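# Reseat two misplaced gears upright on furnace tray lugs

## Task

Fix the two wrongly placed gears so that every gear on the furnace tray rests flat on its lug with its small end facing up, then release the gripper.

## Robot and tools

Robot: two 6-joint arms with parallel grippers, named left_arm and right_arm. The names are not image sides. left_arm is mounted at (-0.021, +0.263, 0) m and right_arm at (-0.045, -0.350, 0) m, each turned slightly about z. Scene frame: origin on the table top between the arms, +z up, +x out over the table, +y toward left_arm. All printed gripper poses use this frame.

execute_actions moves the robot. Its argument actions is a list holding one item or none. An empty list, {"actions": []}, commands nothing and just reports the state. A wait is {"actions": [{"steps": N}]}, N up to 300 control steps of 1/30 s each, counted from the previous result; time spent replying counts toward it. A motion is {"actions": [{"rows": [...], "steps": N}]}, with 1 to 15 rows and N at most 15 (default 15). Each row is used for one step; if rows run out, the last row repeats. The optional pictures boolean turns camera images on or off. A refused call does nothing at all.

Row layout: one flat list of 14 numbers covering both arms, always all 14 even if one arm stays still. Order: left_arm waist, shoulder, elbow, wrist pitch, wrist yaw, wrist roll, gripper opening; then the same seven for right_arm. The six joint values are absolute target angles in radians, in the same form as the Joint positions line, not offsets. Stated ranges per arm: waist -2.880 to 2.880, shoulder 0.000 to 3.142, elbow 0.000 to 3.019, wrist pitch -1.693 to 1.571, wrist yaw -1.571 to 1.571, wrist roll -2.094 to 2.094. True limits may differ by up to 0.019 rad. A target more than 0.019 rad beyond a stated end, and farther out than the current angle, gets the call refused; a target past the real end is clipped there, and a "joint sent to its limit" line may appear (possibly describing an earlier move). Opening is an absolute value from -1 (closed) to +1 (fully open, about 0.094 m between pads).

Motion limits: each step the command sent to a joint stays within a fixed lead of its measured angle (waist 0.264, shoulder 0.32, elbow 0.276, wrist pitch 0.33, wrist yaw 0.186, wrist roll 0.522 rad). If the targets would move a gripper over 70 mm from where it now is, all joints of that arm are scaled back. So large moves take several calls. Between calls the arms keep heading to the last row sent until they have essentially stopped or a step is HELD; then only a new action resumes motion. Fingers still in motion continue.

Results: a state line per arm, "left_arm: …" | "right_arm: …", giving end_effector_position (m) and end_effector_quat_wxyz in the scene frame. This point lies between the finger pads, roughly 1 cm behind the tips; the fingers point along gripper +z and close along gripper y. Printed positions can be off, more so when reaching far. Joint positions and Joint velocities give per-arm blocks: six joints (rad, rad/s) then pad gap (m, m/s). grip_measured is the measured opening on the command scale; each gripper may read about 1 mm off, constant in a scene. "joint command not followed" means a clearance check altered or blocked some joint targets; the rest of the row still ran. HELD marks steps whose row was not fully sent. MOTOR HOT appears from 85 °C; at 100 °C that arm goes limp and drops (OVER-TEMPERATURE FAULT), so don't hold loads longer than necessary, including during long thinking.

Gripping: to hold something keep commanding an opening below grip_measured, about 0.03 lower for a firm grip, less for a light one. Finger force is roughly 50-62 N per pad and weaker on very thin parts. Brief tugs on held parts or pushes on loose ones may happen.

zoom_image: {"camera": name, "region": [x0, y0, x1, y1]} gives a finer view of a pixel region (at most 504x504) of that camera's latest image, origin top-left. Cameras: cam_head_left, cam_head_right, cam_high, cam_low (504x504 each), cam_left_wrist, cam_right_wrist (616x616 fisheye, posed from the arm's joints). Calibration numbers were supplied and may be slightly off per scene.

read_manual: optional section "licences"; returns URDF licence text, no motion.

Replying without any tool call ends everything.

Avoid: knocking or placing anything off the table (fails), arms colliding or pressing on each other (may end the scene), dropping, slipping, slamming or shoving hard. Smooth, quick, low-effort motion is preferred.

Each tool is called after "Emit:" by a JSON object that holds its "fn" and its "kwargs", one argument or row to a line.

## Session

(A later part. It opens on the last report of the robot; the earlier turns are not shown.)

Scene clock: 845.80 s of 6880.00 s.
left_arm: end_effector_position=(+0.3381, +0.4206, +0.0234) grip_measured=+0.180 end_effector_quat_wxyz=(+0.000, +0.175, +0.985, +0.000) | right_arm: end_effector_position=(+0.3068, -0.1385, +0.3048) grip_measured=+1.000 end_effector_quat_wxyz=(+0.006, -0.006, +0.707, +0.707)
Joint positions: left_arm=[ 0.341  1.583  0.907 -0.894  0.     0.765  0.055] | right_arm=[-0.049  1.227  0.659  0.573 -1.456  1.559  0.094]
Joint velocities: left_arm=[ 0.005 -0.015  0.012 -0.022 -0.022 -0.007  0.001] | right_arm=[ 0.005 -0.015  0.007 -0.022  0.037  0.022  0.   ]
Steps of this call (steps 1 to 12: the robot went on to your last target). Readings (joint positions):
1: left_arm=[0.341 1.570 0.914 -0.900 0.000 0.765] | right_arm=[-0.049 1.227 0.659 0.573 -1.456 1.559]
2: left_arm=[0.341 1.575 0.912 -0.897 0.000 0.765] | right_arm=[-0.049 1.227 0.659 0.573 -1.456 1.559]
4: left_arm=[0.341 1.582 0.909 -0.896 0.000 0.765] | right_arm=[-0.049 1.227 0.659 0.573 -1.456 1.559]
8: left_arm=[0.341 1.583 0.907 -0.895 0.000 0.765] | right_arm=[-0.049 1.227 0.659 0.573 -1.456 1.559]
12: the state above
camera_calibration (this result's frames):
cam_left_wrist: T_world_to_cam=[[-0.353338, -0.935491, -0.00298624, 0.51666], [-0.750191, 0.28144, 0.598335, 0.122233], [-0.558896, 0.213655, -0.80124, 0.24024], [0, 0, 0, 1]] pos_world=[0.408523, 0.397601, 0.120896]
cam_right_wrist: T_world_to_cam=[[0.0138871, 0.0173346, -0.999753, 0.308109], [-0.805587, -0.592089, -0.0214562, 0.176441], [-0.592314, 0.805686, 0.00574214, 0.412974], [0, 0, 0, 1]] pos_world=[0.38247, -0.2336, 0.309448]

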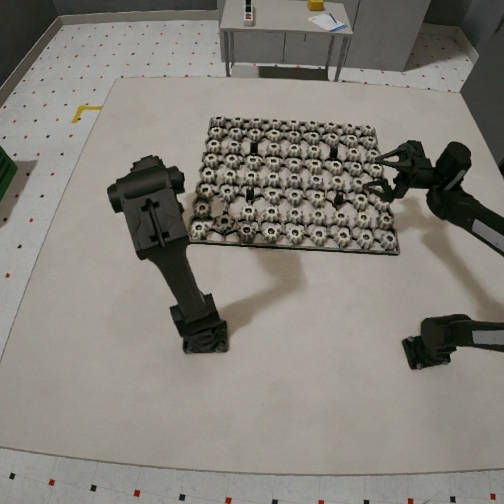

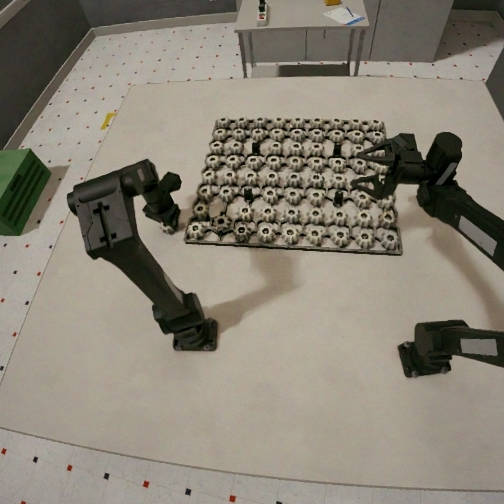

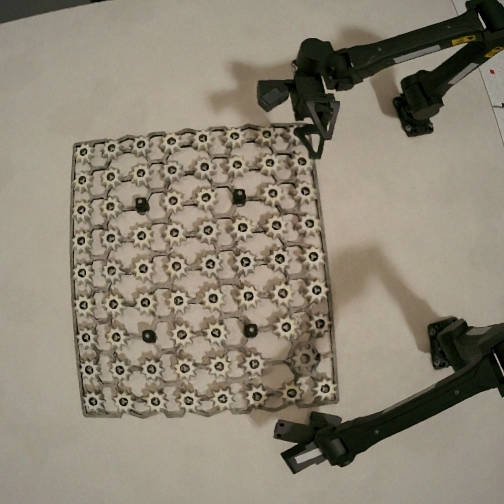

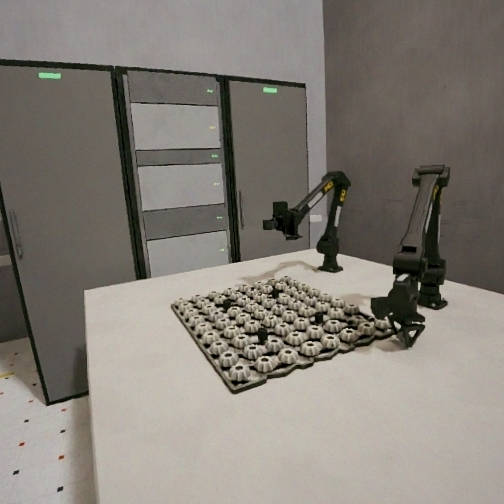

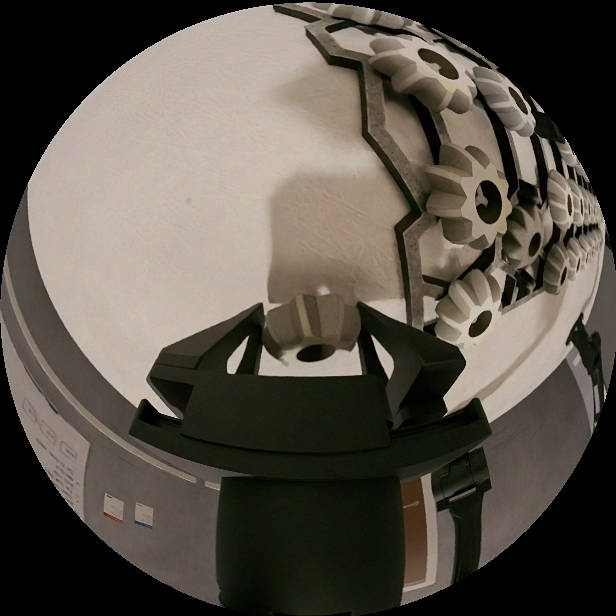

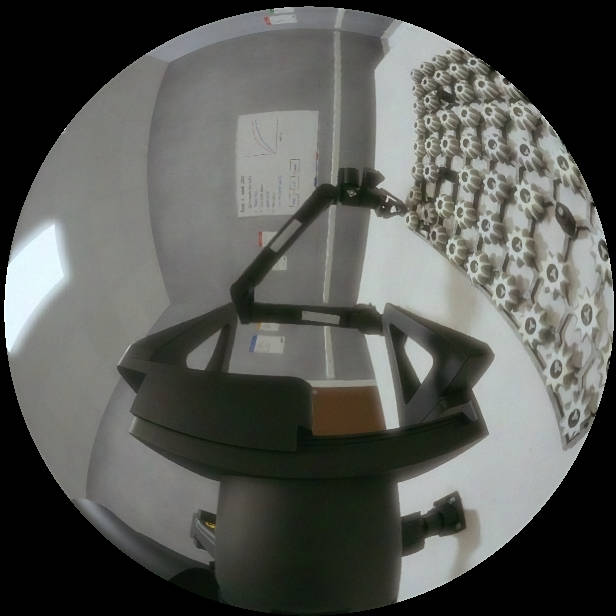

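Emit:
{"fn": "execute_actions", "kwargs": {
  "actions": [
    {"rows": [[0.35,1.583,0.907,-0.89,0,0.78,0.6, -0.049,1.2145,0.66,0.58,-1.456,1.57,1],[0.35,1.583,0.907,-0.89,0,0.78,0.6, -0.049,1.2145,0.66,0.58,-1.456,1.57,1],[0.35,1.583,0.907,-0.89,0,0.78,0.6, -0.049,1.2145,0.66,0.58,-1.456,1.57,1],[0.35,1.583,0.907,-0.89,0,0.78,0.6, -0.049,1.2145,0.66,0.58,-1.456,1.57,1],[0.35,1.583,0.907,-0.89,0,0.78,0.6, -0.049,1.2145,0.66,0.58,-1.456,1.57,1],[0.35,1.44,1.0,-1.09,0,0.7,0.6, -0.049,1.2145,0.66,0.58,-1.456,1.57,1],[0.35,1.44,1.0,-1.09,0,0.7,0.6, -0.049,1.2145,0.66,0.58,-1.456,1.57,1],[0.35,1.44,1.0,-1.09,0,0.7,0.6, -0.049,1.2145,0.66,0.58,-1.456,1.57,1],[0.35,1.44,1.0,-1.09,0,0.7,0.6, -0.049,1.2145,0.66,0.58,-1.456,1.57,1],[0.35,1.44,1.0,-1.09,0,0.7,0.6, -0.049,1.2145,0.66,0.58,-1.456,1.57,1],[0.35,1.44,1.0,-1.09,0,0.7,0.6, -0.049,1.2145,0.66,0.58,-1.456,1.57,1],[0.35,1.44,1.0,-1.09,0,0.7,0.6, -0.049,1.2145,0.66,0.58,-1.456,1.57,1],[-0.137,1.44,1.0,-1.09,0,0.7,0.4, -0.049,1.2145,0.66,0.58,-1.456,1.57,1]]}
  ],
  "pictures": false
}}

Emit:
{"fn": "execute_actions", "kwargs": {
  "actions": [
    {"steps": 30}
  ],
  "pictures": false
}}

Emit:
{"fn": "execute_actions", "kwargs": {
  "actions": [
    {"rows": [[-0.137,1.476,0.905,-0.99,0,0.7,0.4, -0.049,1.2145,0.66,0.58,-1.456,1.57,1],[-0.137,1.476,0.905,-0.99,0,0.7,0.4, -0.049,1.2145,0.66,0.58,-1.456,1.57,1],[-0.137,1.476,0.905,-0.99,0,0.7,0.4, -0.049,1.2145,0.66,0.58,-1.456,1.57,1],[-0.137,1.476,0.905,-0.99,0,0.7,0.4, -0.049,1.2145,0.66,0.58,-1.456,1.57,1],[-0.137,1.51,0.88,-0.93,0,0.7,0.4, -0.049,1.2145,0.66,0.58,-1.456,1.57,1],[-0.137,1.51,0.88,-0.93,0,0.7,0.4, -0.049,1.2145,0.66,0.58,-1.456,1.57,1],[-0.137,1.51,0.88,-0.93,0,0.7,0.4, -0.049,1.2145,0.66,0.58,-1.456,1.57,1],[-0.137,1.51,0.88,-0.93,0,0.7,0.4, -0.049,1.2145,0.66,0.58,-1.456,1.57,1],[-0.137,1.555,0.855,-0.88,0,0.7,0.4, -0.049,1.2145,0.66,0.58,-1.456,1.57,1]]}
  ],
  "pictures": false
}}

Emit:
{"fn": "execute_actions", "kwargs": {
  "actions": [
    {"steps": 12}
  ]
}}

Scene clock: 882.47 s of 6880.00 s.
left_arm: end_effector_position=(+0.3364, +0.3891, +0.0969) grip_measured=+0.407 end_effector_quat_wxyz=(+0.009, +0.192, +0.981, +0.009) | right_arm: end_effector_position=(+0.3068, -0.1385, +0.3048) grip_measured=+1.000 end_effector_quat_wxyz=(+0.006, -0.006, +0.707, +0.707)
Joint positions: left_arm=[ 0.264  1.422  0.953 -1.079 -0.007  0.723  0.066] | right_arm=[-0.049  1.227  0.659  0.573 -1.456  1.559  0.094]
Joint velocities: left_arm=[-1.372 -0.083  0.09  -0.012  0.051 -0.095 -0.011] | right_arm=[ 0.005  0.005  0.002  0.012 -0.066  0.007  0.   ]
Steps of this call (steps 1 to 30: the robot went on to your last target; steps 31 to 90: nothing new was sent; then 33.17 s passed at rest; steps 91 to 105: all 15 steps of this action). Readings (joint positions):
91: left_arm=[0.341 1.583 0.907 -0.894 0.000 0.765] | right_arm=[-0.049 1.227 0.659 0.573 -1.456 1.559]
92: left_arm=[0.341 1.583 0.907 -0.894 0.000 0.765] | right_arm=[-0.049 1.227 0.659 0.573 -1.456 1.559]
94: left_arm=[0.341 1.583 0.907 -0.894 0.000 0.765] | right_arm=[-0.049 1.227 0.659 0.573 -1.456 1.559]
98: left_arm=[0.341 1.547 0.920 -1.010 -0.001 0.745] | right_arm=[-0.049 1.227 0.659 0.573 -1.456 1.559]
105: the state above

Scene clock: 883.47 s of 6880.00 s.
left_arm: end_effector_position=(+0.3575, +0.2387, +0.0968) grip_measured=+0.403 end_effector_quat_wxyz=(+0.010, +0.379, +0.925, +0.003) | right_arm: end_effector_position=(+0.3068, -0.1385, +0.3048) grip_measured=+1.000 end_effector_quat_wxyz=(+0.006, -0.006, +0.707, +0.707)
Joint positions: left_arm=[-0.136  1.424  0.956 -1.081  0.001  0.715  0.066] | right_arm=[-0.049  1.227  0.659  0.573 -1.456  1.559  0.094]
Joint velocities: left_arm=[-0.015 -0.015  0.012  0.002 -0.007 -0.007 -0.   ] | right_arm=[-0.015 -0.005 -0.012  0.017 -0.037 -0.022  0.   ]
Steps of this call (steps 1 to 30: the robot went on to your last target). Readings (joint positions):
1: left_arm=[0.213 1.421 0.955 -1.079 -0.007 0.722] | right_arm=[-0.049 1.227 0.659 0.573 -1.456 1.559]
2: left_arm=[0.157 1.421 0.955 -1.079 -0.007 0.722] | right_arm=[-0.049 1.227 0.659 0.573 -1.456 1.559]
4: left_arm=[0.037 1.423 0.955 -1.079 -0.005 0.721] | right_arm=[-0.049 1.227 0.659 0.573 -1.456 1.559]
8: left_arm=[-0.166 1.424 0.956 -1.079 0.004 0.719] | right_arm=[-0.049 1.227 0.659 0.573 -1.456 1.559]
30: the state above

Scene clock: 883.97 s of 6880.00 s.
left_arm: end_effector_position=(+0.3542, +0.2379, +0.0266) grip_measured=+0.402 end_effector_quat_wxyz=(+0.001, +0.380, +0.925, -0.001) | right_arm: end_effector_position=(+0.3068, -0.1385, +0.3048) grip_measured=+1.000 end_effector_quat_wxyz=(+0.006, -0.006, +0.707, +0.707)
Joint positions: left_arm=[-0.138  1.54   0.865 -0.894  0.003  0.714  0.066] | right_arm=[-0.049  1.227  0.659  0.573 -1.456  1.559  0.094]
Joint velocities: left_arm=[-0.015 -0.024 -0.007 -0.007  0.007  0.066 -0.001] | right_arm=[ 0.005  0.005  0.007 -0.007  0.007 -0.022  0.   ]
Steps of this call (steps 1 to 15: all 15 steps of this action). Readings (joint positions):
1: left_arm=[-0.136 1.426 0.950 -1.067 0.001 0.715] | right_arm=[-0.049 1.227 0.659 0.573 -1.456 1.559]
2: left_arm=[-0.136 1.427 0.942 -1.040 0.001 0.715] | right_arm=[-0.049 1.227 0.659 0.573 -1.456 1.559]
4: left_arm=[-0.136 1.440 0.926 -1.012 0.001 0.715] | right_arm=[-0.049 1.227 0.659 0.573 -1.456 1.559]
8: left_arm=[-0.136 1.485 0.894 -0.951 0.001 0.715] | right_arm=[-0.049 1.227 0.659 0.573 -1.456 1.559]
15: the state above

Scene clock: 884.37 s of 6880.00 s.
left_arm: end_effector_position=(+0.3544, +0.2379, +0.0266) grip_measured=+0.402 end_effector_quat_wxyz=(+0.001, +0.380, +0.925, -0.001) | right_arm: end_effector_position=(+0.3068, -0.1385, +0.3048) grip_measured=+1.000 end_effector_quat_wxyz=(+0.006, -0.006, +0.707, +0.707)
Joint positions: left_arm=[-0.138  1.54   0.865 -0.894  0.003  0.714  0.066] | right_arm=[-0.049  1.227  0.659  0.573 -1.456  1.559  0.094]
Joint velocities: left_arm=[ 0.005 -0.005 -0.002 -0.012  0.037  0.007  0.001] | right_arm=[-0.015 -0.024  0.002 -0.002  0.051 -0.007  0.   ]
Steps of this call (steps 1 to 12: the robot went on to your last target). Readings (joint positions):
1: left_arm=[-0.138 1.540 0.865 -0.894 0.003 0.714] | right_arm=[-0.049 1.227 0.659 0.573 -1.456 1.559]
2: left_arm=[-0.138 1.540 0.865 -0.894 0.003 0.714] | right_arm=[-0.049 1.227 0.659 0.573 -1.456 1.559]
4: left_arm=[-0.138 1.540 0.865 -0.894 0.003 0.714] | right_arm=[-0.049 1.227 0.659 0.573 -1.456 1.559]
8: left_arm=[-0.138 1.540 0.865 -0.894 0.003 0.714] | right_arm=[-0.049 1.227 0.659 0.573 -1.456 1.559]
12: the state above
camera_calibration (this result's frames):
cam_left_wrist: T_world_to_cam=[[-0.709754, -0.704447, -0.00197724, 0.422782], [-0.566504, 0.569099, 0.595986, 0.0505243], [-0.418715, 0.424123, -0.802993, 0.191199], [0, 0, 0, 1]] pos_world=[0.408751, 0.187983, 0.124255]
cam_right_wrist: T_world_to_cam=[[0.0138871, 0.0173346, -0.999753, 0.308109], [-0.805587, -0.592089, -0.0214562, 0.176441], [-0.592314, 0.805686, 0.00574214, 0.412974], [0, 0, 0, 1]] pos_world=[0.38247, -0.2336, 0.309448]

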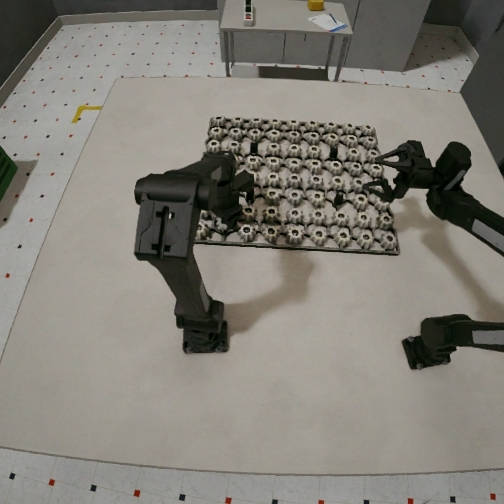

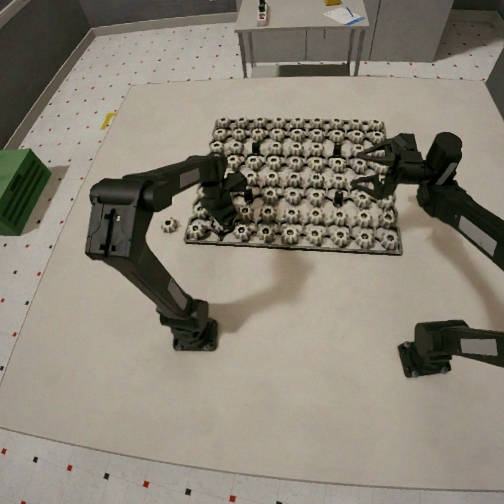

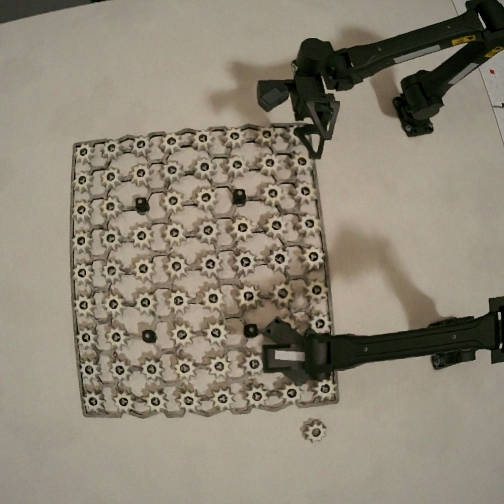

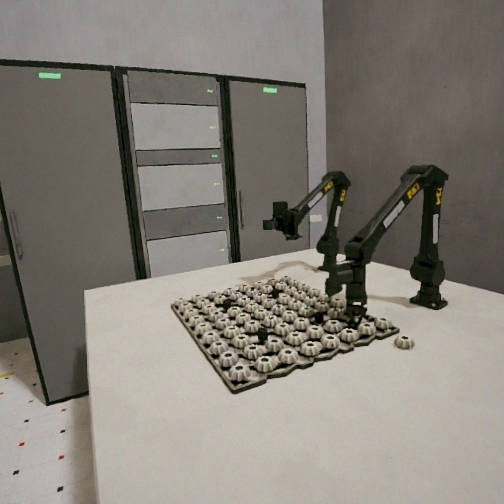

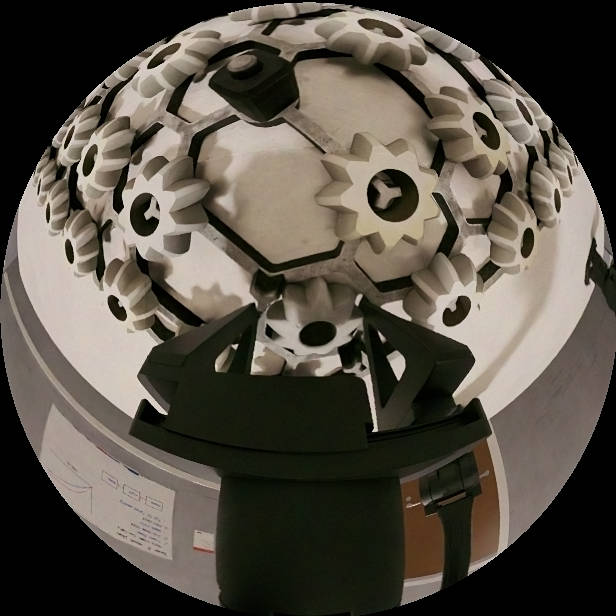

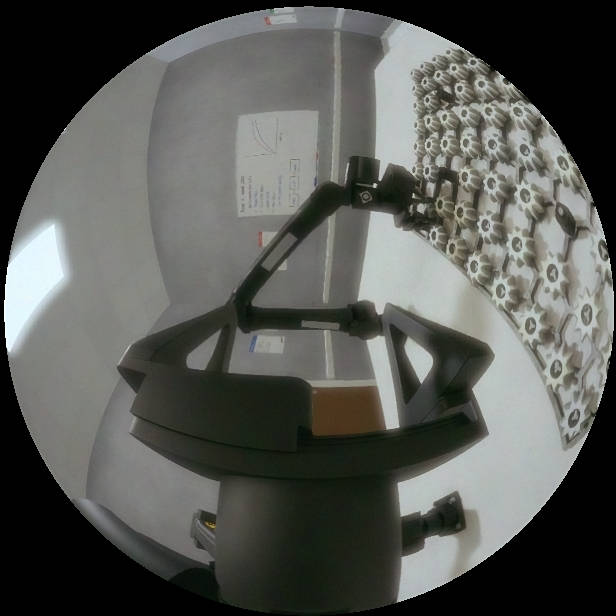

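Close and lift gently.

Emit:
{"fn": "execute_actions", "kwargs": {
  "actions": [
    {"rows": [[-0.138,1.545,0.862,-0.89,0,0.71,0.1, -0.049,1.2145,0.66,0.58,-1.456,1.57,1],[-0.138,1.545,0.862,-0.89,0,0.71,0.1, -0.049,1.2145,0.66,0.58,-1.456,1.57,1],[-0.138,1.545,0.862,-0.89,0,0.71,0.1, -0.049,1.2145,0.66,0.58,-1.456,1.57,1],[-0.138,1.545,0.862,-0.89,0,0.71,0.1, -0.049,1.2145,0.66,0.58,-1.456,1.57,1],[-0.138,1.545,0.862,-0.89,0,0.71,0.1, -0.049,1.2145,0.66,0.58,-1.456,1.57,1],[-0.138,1.545,0.862,-0.89,0,0.71,0.1, -0.049,1.2145,0.66,0.58,-1.456,1.57,1],[-0.138,1.545,0.862,-0.89,0,0.71,0.1, -0.049,1.2145,0.66,0.58,-1.456,1.57,1],[-0.138,1.545,0.862,-0.89,0,0.71,0.1, -0.049,1.2145,0.66,0.58,-1.456,1.57,1],[-0.138,1.53,0.915,-0.915,0,0.71,0.1, -0.049,1.2145,0.66,0.58,-1.456,1.57,1],[-0.138,1.53,0.915,-0.915,0,0.71,0.1, -0.049,1.2145,0.66,0.58,-1.456,1.57,1],[-0.138,1.53,0.915,-0.915,0,0.71,0.1, -0.049,1.2145,0.66,0.58,-1.456,1.57,1],[-0.138,1.51,0.93,-0.945,0,0.71,0.1, -0.049,1.2145,0.66,0.58,-1.456,1.57,1]]}
  ],
  "pictures": false
}}

Emit:
{"fn": "execute_actions", "kwargs": {
  "actions": [
    {"rows": [[-0.138,1.49,0.94,-0.97,0,0.71,0.1, -0.049,1.2145,0.66,0.58,-1.456,1.57,1],[-0.138,1.49,0.94,-0.97,0,0.71,0.1, -0.049,1.2145,0.66,0.58,-1.456,1.57,1],[-0.138,1.49,0.94,-0.97,0,0.71,0.1, -0.049,1.2145,0.66,0.58,-1.456,1.57,1],[-0.138,1.49,0.94,-0.97,0,0.71,0.1, -0.049,1.2145,0.66,0.58,-1.456,1.57,1],[-0.138,1.47,0.955,-1.0,0,0.71,0.1, -0.049,1.2145,0.66,0.58,-1.456,1.57,1],[-0.138,1.47,0.955,-1.0,0,0.71,0.1, -0.049,1.2145,0.66,0.58,-1.456,1.57,1],[-0.138,1.47,0.955,-1.0,0,0.71,0.1, -0.049,1.2145,0.66,0.58,-1.456,1.57,1],[-0.138,1.47,0.955,-1.0,0,0.71,0.1, -0.049,1.2145,0.66,0.58,-1.456,1.57,1],[-0.138,1.43,1.0,-1.08,0,0.71,0.1, -0.049,1.2145,0.66,0.58,-1.456,1.57,1]]}
  ]
}}

Scene clock: 917.80 s of 6880.00 s.
left_arm: end_effector_position=(+0.3519, +0.2365, +0.0308) grip_measured=+0.190 end_effector_quat_wxyz=(-0.006, +0.379, +0.926, -0.005) | right_arm: end_effector_position=(+0.3068, -0.1385, +0.3048) grip_measured=+1.000 end_effector_quat_wxyz=(+0.006, -0.006, +0.707, +0.707)
Joint positions: left_arm=[-0.141  1.536  0.875 -0.924  0.005  0.709  0.056] | right_arm=[-0.049  1.227  0.659  0.573 -1.456  1.559  0.094]
Joint velocities: left_arm=[-0.005 -0.015  0.037 -0.095  0.022  0.066  0.   ] | right_arm=[-0.015  0.005 -0.002 -0.012 -0.037 -0.051  0.   ]
Steps of this call (steps 1 to 15: the robot went on to your last target; steps 16 to 90: nothing new was sent; then 29.93 s passed at rest; steps 91 to 105: all 15 steps of this action). Readings (joint positions):
91: left_arm=[-0.138 1.539 0.865 -0.897 0.010 0.714] | right_arm=[-0.049 1.227 0.659 0.573 -1.456 1.559]
92: left_arm=[-0.141 1.537 0.864 -0.901 0.010 0.709] | right_arm=[-0.049 1.227 0.659 0.573 -1.456 1.559]
94: left_arm=[-0.141 1.537 0.864 -0.901 0.009 0.709] | right_arm=[-0.049 1.227 0.659 0.573 -1.456 1.559]
98: left_arm=[-0.141 1.537 0.864 -0.901 0.009 0.709] | right_arm=[-0.049 1.227 0.659 0.573 -1.456 1.559]
105: the state above

Scene clock: 918.30 s of 6880.00 s.
left_arm: end_effector_position=(+0.3517, +0.2372, +0.0809) grip_measured=+0.190 end_effector_quat_wxyz=(-0.005, +0.379, +0.926, -0.002) | right_arm: end_effector_position=(+0.3068, -0.1385, +0.3048) grip_measured=+1.000 end_effector_quat_wxyz=(+0.006, -0.006, +0.707, +0.707)
Joint positions: left_arm=[-0.141  1.451  0.937 -1.068  0.001  0.709  0.056] | right_arm=[-0.049  1.227  0.659  0.573 -1.456  1.559  0.094]
Joint velocities: left_arm=[-0.015 -0.151  0.115 -0.027  0.051 -0.007  0.   ] | right_arm=[-0.015  0.005 -0.002 -0.012  0.007 -0.051  0.   ]
Steps of this call (steps 1 to 15: all 15 steps of this action). Readings (joint positions):
1: left_arm=[-0.141 1.536 0.877 -0.929 0.005 0.709] | right_arm=[-0.049 1.227 0.659 0.573 -1.456 1.559]
2: left_arm=[-0.141 1.534 0.880 -0.938 0.004 0.709] | right_arm=[-0.049 1.227 0.659 0.573 -1.456 1.559]
4: left_arm=[-0.141 1.528 0.882 -0.950 0.003 0.709] | right_arm=[-0.049 1.227 0.659 0.573 -1.456 1.559]
8: left_arm=[-0.141 1.508 0.891 -0.980 0.002 0.709] | right_arm=[-0.049 1.227 0.659 0.573 -1.456 1.559]
15: the state above
camera_calibration (this result's frames):
cam_left_wrist: T_world_to_cam=[[-0.708125, -0.706068, 0.00514788, 0.419764], [-0.5601, 0.566141, 0.604791, 0.014692], [-0.429938, 0.425384, -0.796368, 0.23712], [0, 0, 0, 1]] pos_world=[0.407421, 0.187197, 0.177789]
cam_right_wrist: T_world_to_cam=[[0.0138871, 0.0173346, -0.999753, 0.308109], [-0.805587, -0.592089, -0.0214562, 0.176441], [-0.592314, 0.805686, 0.00574214, 0.412974], [0, 0, 0, 1]] pos_world=[0.38247, -0.2336, 0.309448]

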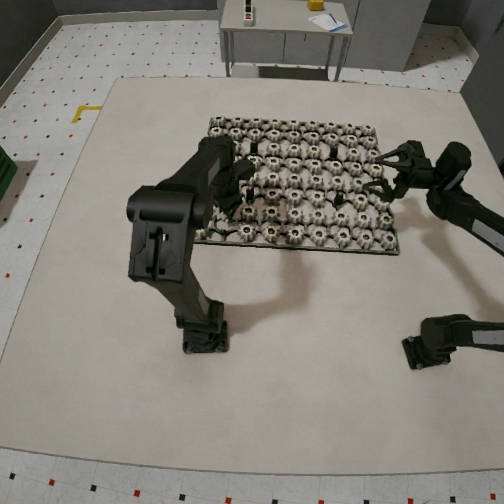

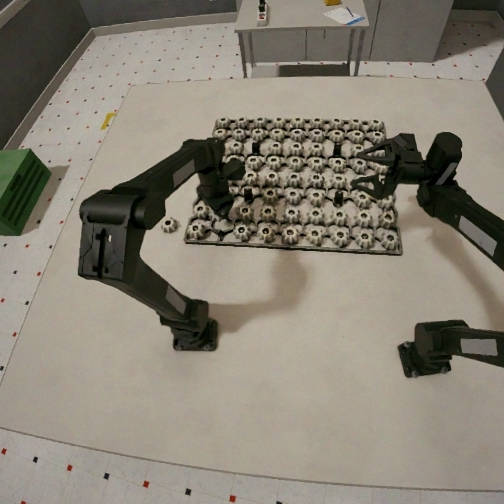

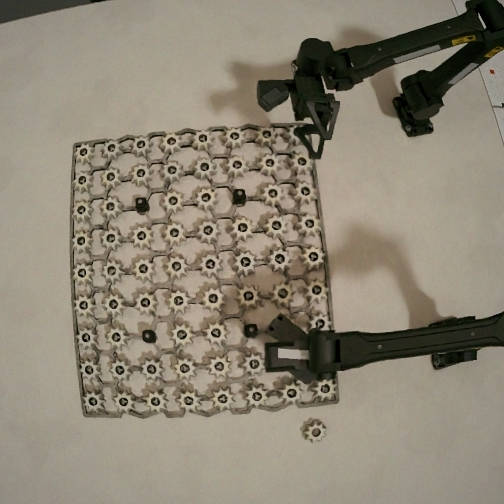

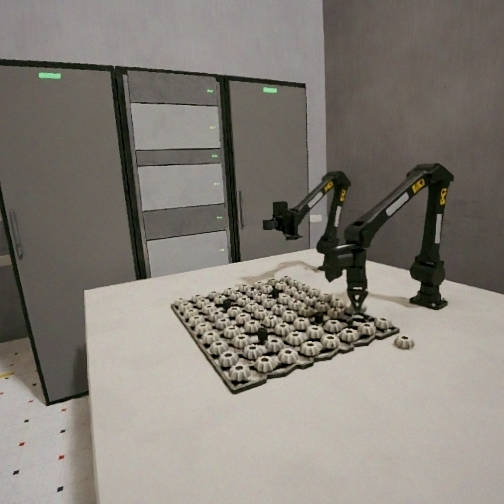

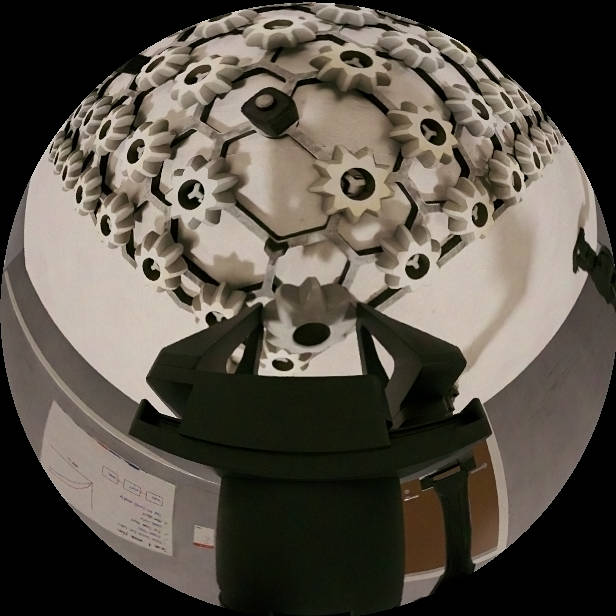

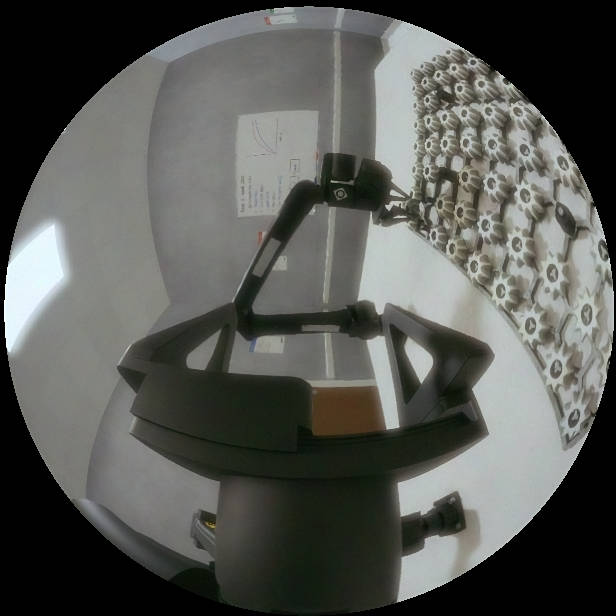

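Emit:
{"fn": "execute_actions", "kwargs": {
  "actions": [
    {"rows": [[-0.3,1.2,1.05,-0.9,0.3,-0.5,0.1, -0.049,1.2145,0.66,0.58,-1.456,0,1]]}
  ],
  "pictures": false
}}

Emit:
{"fn": "execute_actions", "kwargs": {
  "actions": [
    {"rows": [[-0.4,1.2,0.9,-0.3,0.8,-1.57,0.1, -0.049,1.2145,0.66,0.58,-1.456,0,1]]}
  ],
  "pictures": false
}}

Emit:
{"fn": "execute_actions", "kwargs": {
  "actions": [
    {"rows": [[-0.47,1.244,0.66,0.6,1.166,-1.57,0.1, -0.049,1.2145,0.66,0.58,-1.456,0,1]]}
  ],
  "pictures": false
}}

Emit:
{"fn": "execute_actions", "kwargs": {
  "actions": [
    {"steps": 40}
  ]
}}

Scene clock: 931.13 s of 6880.00 s.
left_arm: end_effector_position=(+0.3735, +0.1180, +0.1985) grip_measured=+0.190 end_effector_quat_wxyz=(+0.162, +0.036, +0.968, -0.186) | right_arm: end_effector_position=(+0.3066, -0.1385, +0.3047) grip_measured=+1.000 end_effector_quat_wxyz=(+0.445, -0.445, +0.549, +0.550)
Joint positions: left_arm=[-0.304  1.212  0.97  -0.922  0.298 -0.219  0.056] | right_arm=[-0.049  1.226  0.658  0.573 -1.456  0.214  0.094]
Joint velocities: left_arm=[-0.005 -0.171  0.193  0.076 -0.051 -1.722 -0.001] | right_arm=[ 0.005  0.005  0.007 -0.012 -0.022 -1.311  0.   ]
Steps of this call (steps 1 to 15: the robot went on to your last target; steps 16 to 90: nothing new was sent; then 9.33 s passed at rest; steps 91 to 105: all 15 steps of this action). Readings (joint positions):
91: left_arm=[-0.143 1.439 0.943 -1.062 0.029 0.678] | right_arm=[-0.049 1.227 0.659 0.573 -1.456 1.484]
92: left_arm=[-0.149 1.432 0.943 -1.046 0.071 0.636] | right_arm=[-0.049 1.227 0.658 0.573 -1.456 1.385]
94: left_arm=[-0.177 1.403 0.943 -1.006 0.154 0.550] | right_arm=[-0.049 1.226 0.658 0.573 -1.456 1.190]
98: left_arm=[-0.250 1.320 0.943 -0.955 0.264 0.340] | right_arm=[-0.049 1.226 0.658 0.573 -1.456 0.799]
105: the state above

Scene clock: 931.63 s of 6880.00 s.
left_arm: end_effector_position=(+0.3819, -0.0075, +0.2723) grip_measured=+0.189 end_effector_quat_wxyz=(-0.007, -0.283, +0.794, -0.538) | right_arm: end_effector_position=(+0.3066, -0.1385, +0.3047) grip_measured=+1.000 end_effector_quat_wxyz=(+0.497, -0.496, +0.503, +0.503)
Joint positions: left_arm=[-0.407  1.211  0.893 -0.329  0.796 -1.431  0.056] | right_arm=[-0.049  1.226  0.658  0.573 -1.456  0.018  0.094]
Joint velocities: left_arm=[ 0.024 -0.005  0.002 -0.007  0.095 -0.872 -0.   ] | right_arm=[-0.005 -0.024 -0.002  0.002  0.007  0.037  0.   ]
Steps of this call (steps 1 to 15: all 15 steps of this action). Readings (joint positions):
1: left_arm=[-0.305 1.206 0.961 -0.867 0.368 -0.309] | right_arm=[-0.049 1.226 0.658 0.573 -1.456 0.173]
2: left_arm=[-0.314 1.200 0.938 -0.757 0.464 -0.407] | right_arm=[-0.049 1.226 0.658 0.573 -1.456 0.141]
4: left_arm=[-0.353 1.204 0.904 -0.551 0.651 -0.602] | right_arm=[-0.049 1.226 0.658 0.573 -1.456 0.094]
8: left_arm=[-0.419 1.211 0.893 -0.347 0.796 -0.988] | right_arm=[-0.049 1.226 0.658 0.573 -1.456 0.045]
15: the state above

Scene clock: 932.13 s of 6880.00 s.
left_arm: end_effector_position=(+0.3014, -0.0472, +0.2699) grip_measured=+0.190 end_effector_quat_wxyz=(-0.016, -0.018, +0.718, -0.696) | right_arm: end_effector_position=(+0.3066, -0.1385, +0.3047) grip_measured=+1.000 end_effector_quat_wxyz=(+0.499, -0.498, +0.502, +0.502)
Joint positions: left_arm=[-0.478  1.266  0.616  0.573  1.163 -1.548  0.056] | right_arm=[-0.049  1.226  0.658  0.573 -1.456  0.012  0.094]
Joint velocities: left_arm=[-0.005 -0.005 -0.002  0.032  0.007 -0.022 -0.001] | right_arm=[ 0.005 -0.005 -0.012  0.017 -0.051  0.007  0.   ]
Steps of this call (steps 1 to 15: all 15 steps of this action). Readings (joint positions):
1: left_arm=[-0.407 1.212 0.870 -0.279 0.848 -1.451] | right_arm=[-0.049 1.226 0.658 0.573 -1.456 0.017]
2: left_arm=[-0.408 1.211 0.828 -0.178 0.930 -1.466] | right_arm=[-0.049 1.226 0.658 0.573 -1.456 0.016]
4: left_arm=[-0.429 1.218 0.725 0.029 1.101 -1.497] | right_arm=[-0.049 1.226 0.658 0.573 -1.456 0.014]
8: left_arm=[-0.481 1.266 0.616 0.397 1.164 -1.533] | right_arm=[-0.049 1.226 0.658 0.573 -1.456 0.012]
15: the state above

Scene clock: 933.47 s of 6880.00 s.
left_arm: end_effector_position=(+0.3014, -0.0472, +0.2699) grip_measured=+0.190 end_effector_quat_wxyz=(-0.018, -0.020, +0.718, -0.696) | right_arm: end_effector_position=(+0.3066, -0.1385, +0.3047) grip_measured=+1.000 end_effector_quat_wxyz=(+0.499, -0.498, +0.502, +0.502)
Joint positions: left_arm=[-0.478  1.266  0.616  0.573  1.163 -1.554  0.056] | right_arm=[-0.049  1.226  0.658  0.573 -1.456  0.011  0.094]
Joint velocities: left_arm=[-0.005 -0.005 -0.007 -0.002 -0.051 -0.081 -0.   ] | right_arm=[-0.005  0.005 -0.002  0.012 -0.007 -0.022  0.   ]
Steps of this call (steps 1 to 15: the robot went on to your last target; steps 16 to 40: nothing new was sent). Readings (joint positions):
1: left_arm=[-0.478 1.266 0.616 0.573 1.163 -1.550] | right_arm=[-0.049 1.226 0.658 0.573 -1.456 0.011]
2: left_arm=[-0.478 1.266 0.616 0.573 1.163 -1.550] | right_arm=[-0.049 1.226 0.658 0.573 -1.456 0.011]
4: left_arm=[-0.478 1.266 0.616 0.573 1.163 -1.551] | right_arm=[-0.049 1.226 0.658 0.573 -1.456 0.011]
8: left_arm=[-0.478 1.266 0.616 0.573 1.163 -1.553] | right_arm=[-0.049 1.226 0.658 0.573 -1.456 0.011]
40: the state above
All arms were judged still, so your last target was given up. Only a new action makes them travel on or press farther. Fingers that are still opening or closing keep moving.
camera_calibration (this result's frames):
cam_left_wrist: T_world_to_cam=[[0.0436343, -0.0330713, 0.9985, -0.280572], [-0.801536, 0.595435, 0.0547484, 0.255911], [-0.596353, -0.802722, -0.000526421, 0.264362], [0, 0, 0, 1]] pos_world=[0.375017, 0.050552, 0.266279]
cam_right_wrist: T_world_to_cam=[[0.999823, 0.016357, -0.00925397, -0.296223], [0.00222481, -0.591963, -0.805962, 0.167626], [-0.0186612, 0.805799, -0.591895, 0.419097], [0, 0, 0, 1]] pos_world=[0.303619, -0.233634, 0.38042]

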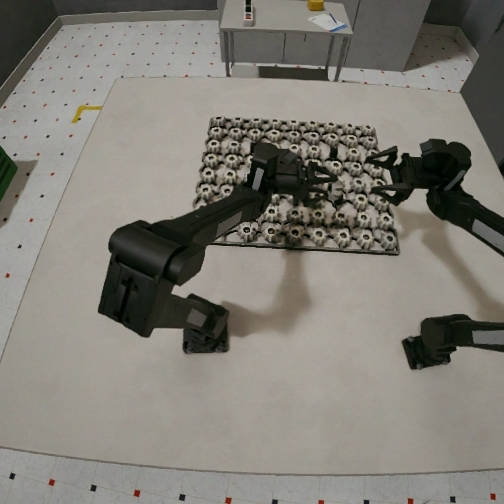

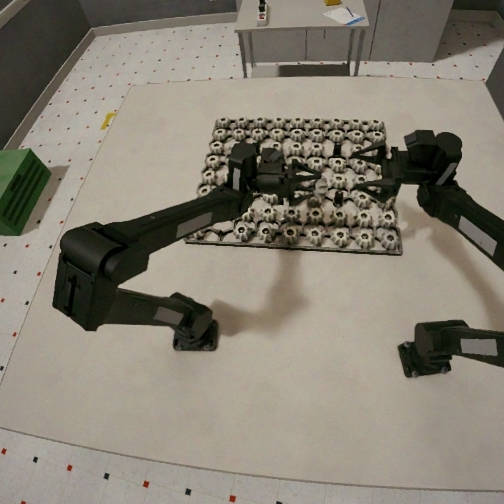

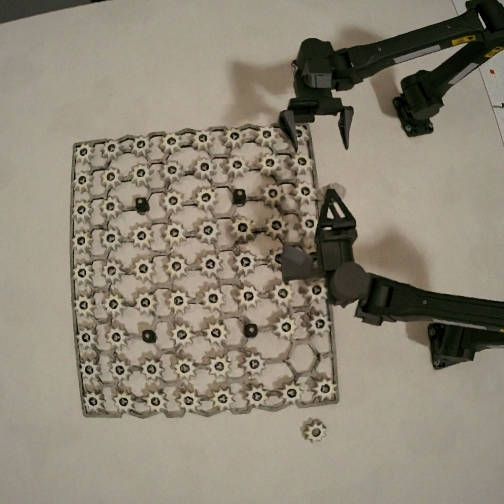

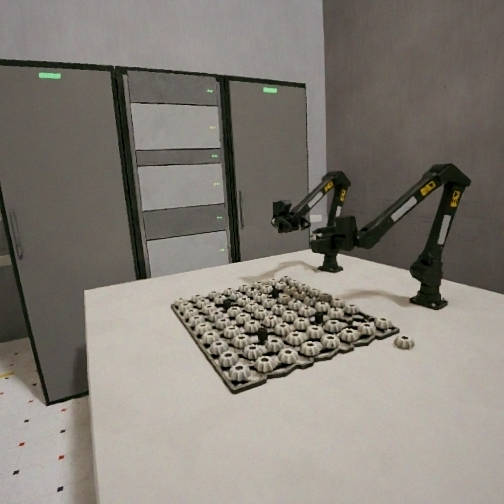

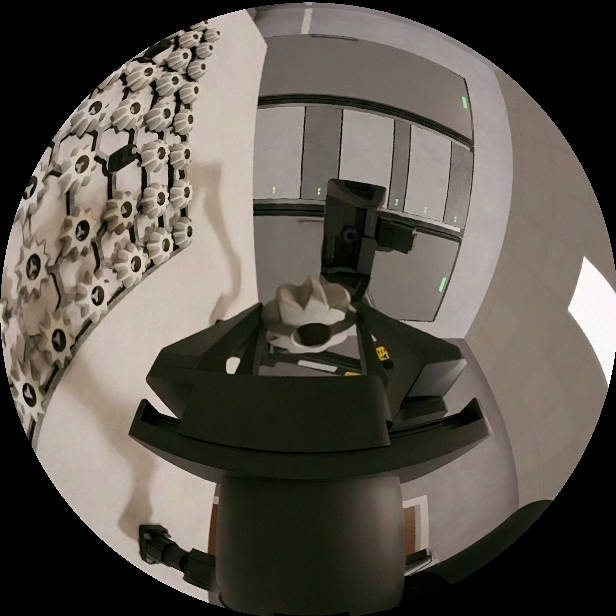

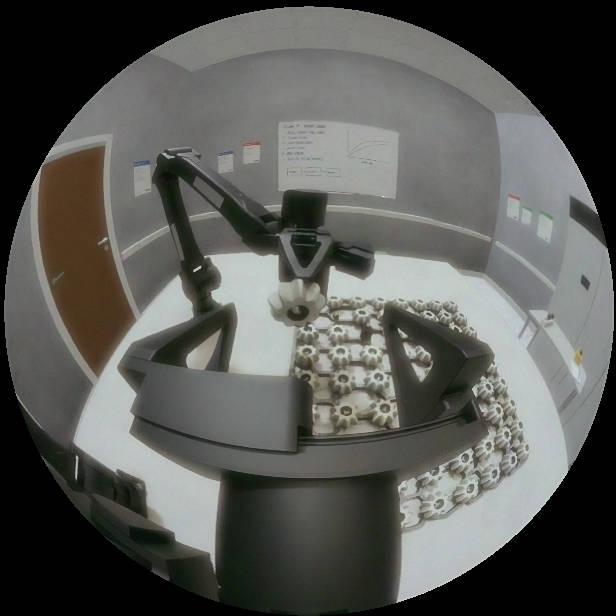

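Emit:
{"fn": "execute_actions", "kwargs": {
  "actions": [
    {"rows": [[-0.47,1.244,0.66,0.6,1.166,-1.57,0.1, -0.049,1.346,0.61,0.77,-1.456,0,1],[-0.47,1.244,0.66,0.6,1.166,-1.57,0.1, -0.049,1.346,0.61,0.77,-1.456,0,1],[-0.47,1.244,0.66,0.6,1.166,-1.57,0.1, -0.049,1.346,0.61,0.77,-1.456,0,1],[-0.47,1.244,0.66,0.6,1.166,-1.57,0.1, -0.049,1.346,0.61,0.77,-1.456,0,1],[-0.47,1.244,0.66,0.6,1.166,-1.57,0.1, -0.049,1.346,0.61,0.77,-1.456,0,1],[-0.47,1.244,0.66,0.6,1.166,-1.57,0.1, -0.049,1.346,0.61,0.77,-1.456,0,1],[-0.47,1.244,0.66,0.6,1.166,-1.57,0.1, -0.049,1.346,0.61,0.77,-1.456,0,1],[-0.47,1.244,0.66,0.6,1.166,-1.57,0.1, 0.07,1.346,0.61,0.77,-1.337,0,1],[-0.47,1.244,0.66,0.6,1.166,-1.57,0.1, 0.07,1.346,0.61,0.77,-1.337,0,1],[-0.47,1.244,0.66,0.6,1.166,-1.57,0.1, 0.07,1.346,0.61,0.77,-1.337,0,1],[-0.47,1.244,0.66,0.6,1.166,-1.57,0.1, 0.07,1.346,0.61,0.77,-1.337,0,1],[-0.47,1.244,0.66,0.6,1.166,-1.57,0.1, 0.192,1.346,0.61,0.77,-1.215,0,1]]}
  ],
  "pictures": false
}}

Emit:
{"fn": "execute_actions", "kwargs": {
  "actions": [
    {"steps": 25}
  ]
}}

Scene clock: 967.63 s of 6880.00 s.
left_arm: end_effector_position=(+0.3014, -0.0472, +0.2699) grip_measured=+0.190 end_effector_quat_wxyz=(-0.018, -0.020, +0.718, -0.696) | right_arm: end_effector_position=(+0.2950, -0.0584, +0.2496) grip_measured=+1.000 end_effector_quat_wxyz=(+0.496, -0.494, +0.508, +0.502)
Joint positions: left_arm=[-0.478  1.266  0.616  0.573  1.163 -1.554  0.056] | right_arm=[ 0.178  1.36   0.598  0.75  -1.222  0.009  0.094]
Joint velocities: left_arm=[-0.015 -0.005  0.007 -0.002 -0.022 -0.051 -0.001] | right_arm=[ 0.855 -0.005 -0.012  0.007  0.022 -0.022  0.   ]
Steps of this call (steps 1 to 90: nothing new was sent; then 30.67 s passed at rest; steps 91 to 105: all 15 steps of this action). Readings (joint positions):
91: left_arm=[-0.478 1.266 0.616 0.573 1.163 -1.554] | right_arm=[-0.049 1.235 0.652 0.608 -1.456 0.011]
92: left_arm=[-0.478 1.266 0.616 0.573 1.163 -1.554] | right_arm=[-0.049 1.250 0.645 0.670 -1.456 0.010]
94: left_arm=[-0.478 1.266 0.616 0.573 1.163 -1.554] | right_arm=[-0.049 1.296 0.629 0.729 -1.456 0.010]
98: left_arm=[-0.478 1.266 0.616 0.573 1.163 -1.554] | right_arm=[-0.041 1.361 0.602 0.743 -1.400 0.009]
105: the state above

Scene clock: 968.47 s of 6880.00 s.
left_arm: end_effector_position=(+0.3014, -0.0472, +0.2699) grip_measured=+0.190 end_effector_quat_wxyz=(-0.018, -0.020, +0.718, -0.696) | right_arm: end_effector_position=(+0.2907, -0.0526, +0.2501) grip_measured=+1.000 end_effector_quat_wxyz=(+0.493, -0.497, +0.504, +0.505)
Joint positions: left_arm=[-0.478  1.266  0.616  0.573  1.163 -1.554  0.056] | right_arm=[ 0.195  1.359  0.598  0.751 -1.217  0.009  0.094]
Joint velocities: left_arm=[ 0.005  0.005  0.007  0.002 -0.037 -0.037  0.   ] | right_arm=[-0.015 -0.024 -0.012  0.012 -0.037  0.051  0.   ]
Steps of this call (steps 1 to 25: the robot went on to your last target). Readings (joint positions):
1: left_arm=[-0.478 1.266 0.616 0.573 1.163 -1.554] | right_arm=[0.202 1.360 0.598 0.750 -1.221 0.009]
2: left_arm=[-0.478 1.266 0.616 0.573 1.163 -1.554] | right_arm=[0.214 1.360 0.598 0.751 -1.220 0.009]
4: left_arm=[-0.478 1.266 0.616 0.573 1.163 -1.554] | right_arm=[0.216 1.360 0.598 0.751 -1.219 0.009]
8: left_arm=[-0.478 1.266 0.616 0.573 1.163 -1.554] | right_arm=[0.199 1.359 0.598 0.751 -1.217 0.009]
25: the state above
camera_calibration (this result's frames):
cam_left_wrist: T_world_to_cam=[[0.0436343, -0.0330713, 0.9985, -0.280572], [-0.801536, 0.595435, 0.0547484, 0.255911], [-0.596353, -0.802722, -0.000526421, 0.264362], [0, 0, 0, 1]] pos_world=[0.375017, 0.050552, 0.266279]
cam_right_wrist: T_world_to_cam=[[0.999532, 0.021629, -0.0216167, -0.278771], [-0.00449404, -0.595331, -0.803468, 0.175679], [-0.0302473, 0.80319, -0.594955, 0.321291], [0, 0, 0, 1]] pos_world=[0.289148, -0.147441, 0.32628]

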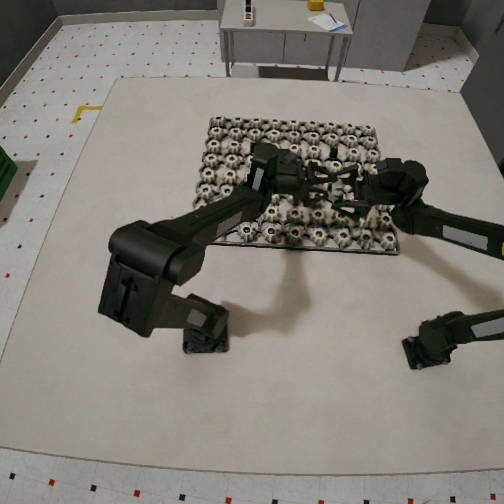

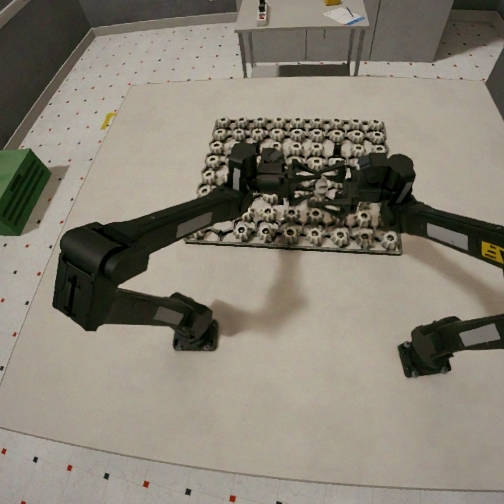

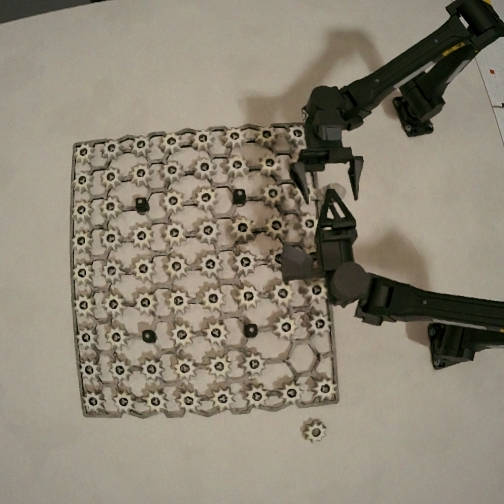

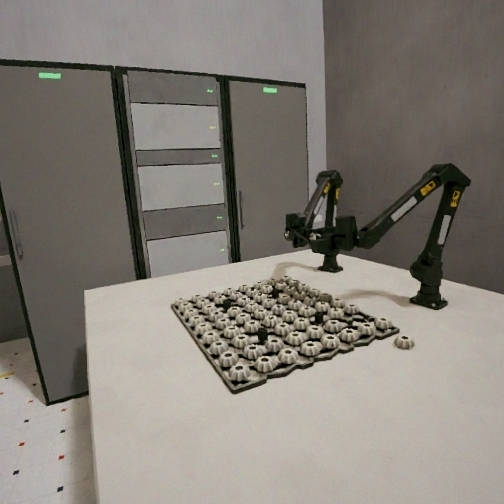

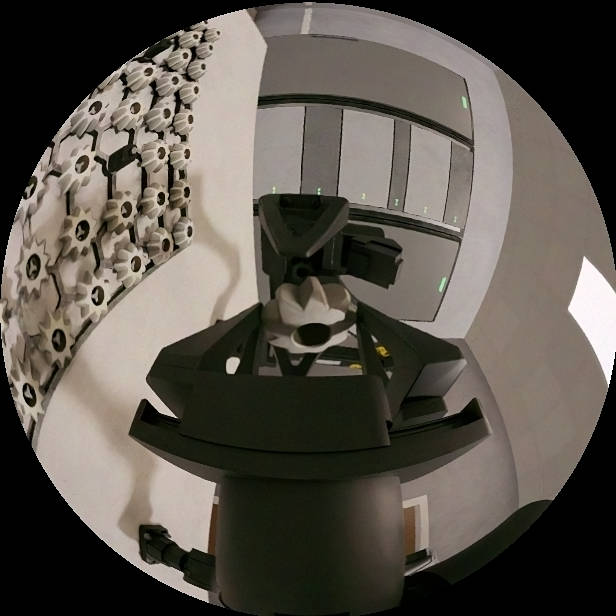

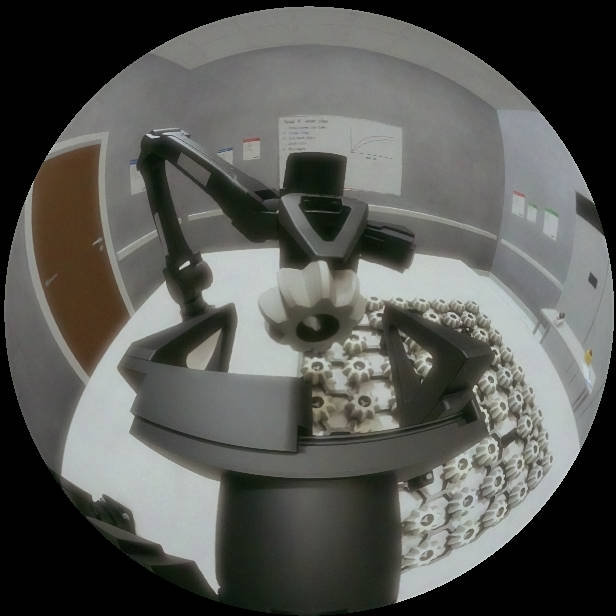

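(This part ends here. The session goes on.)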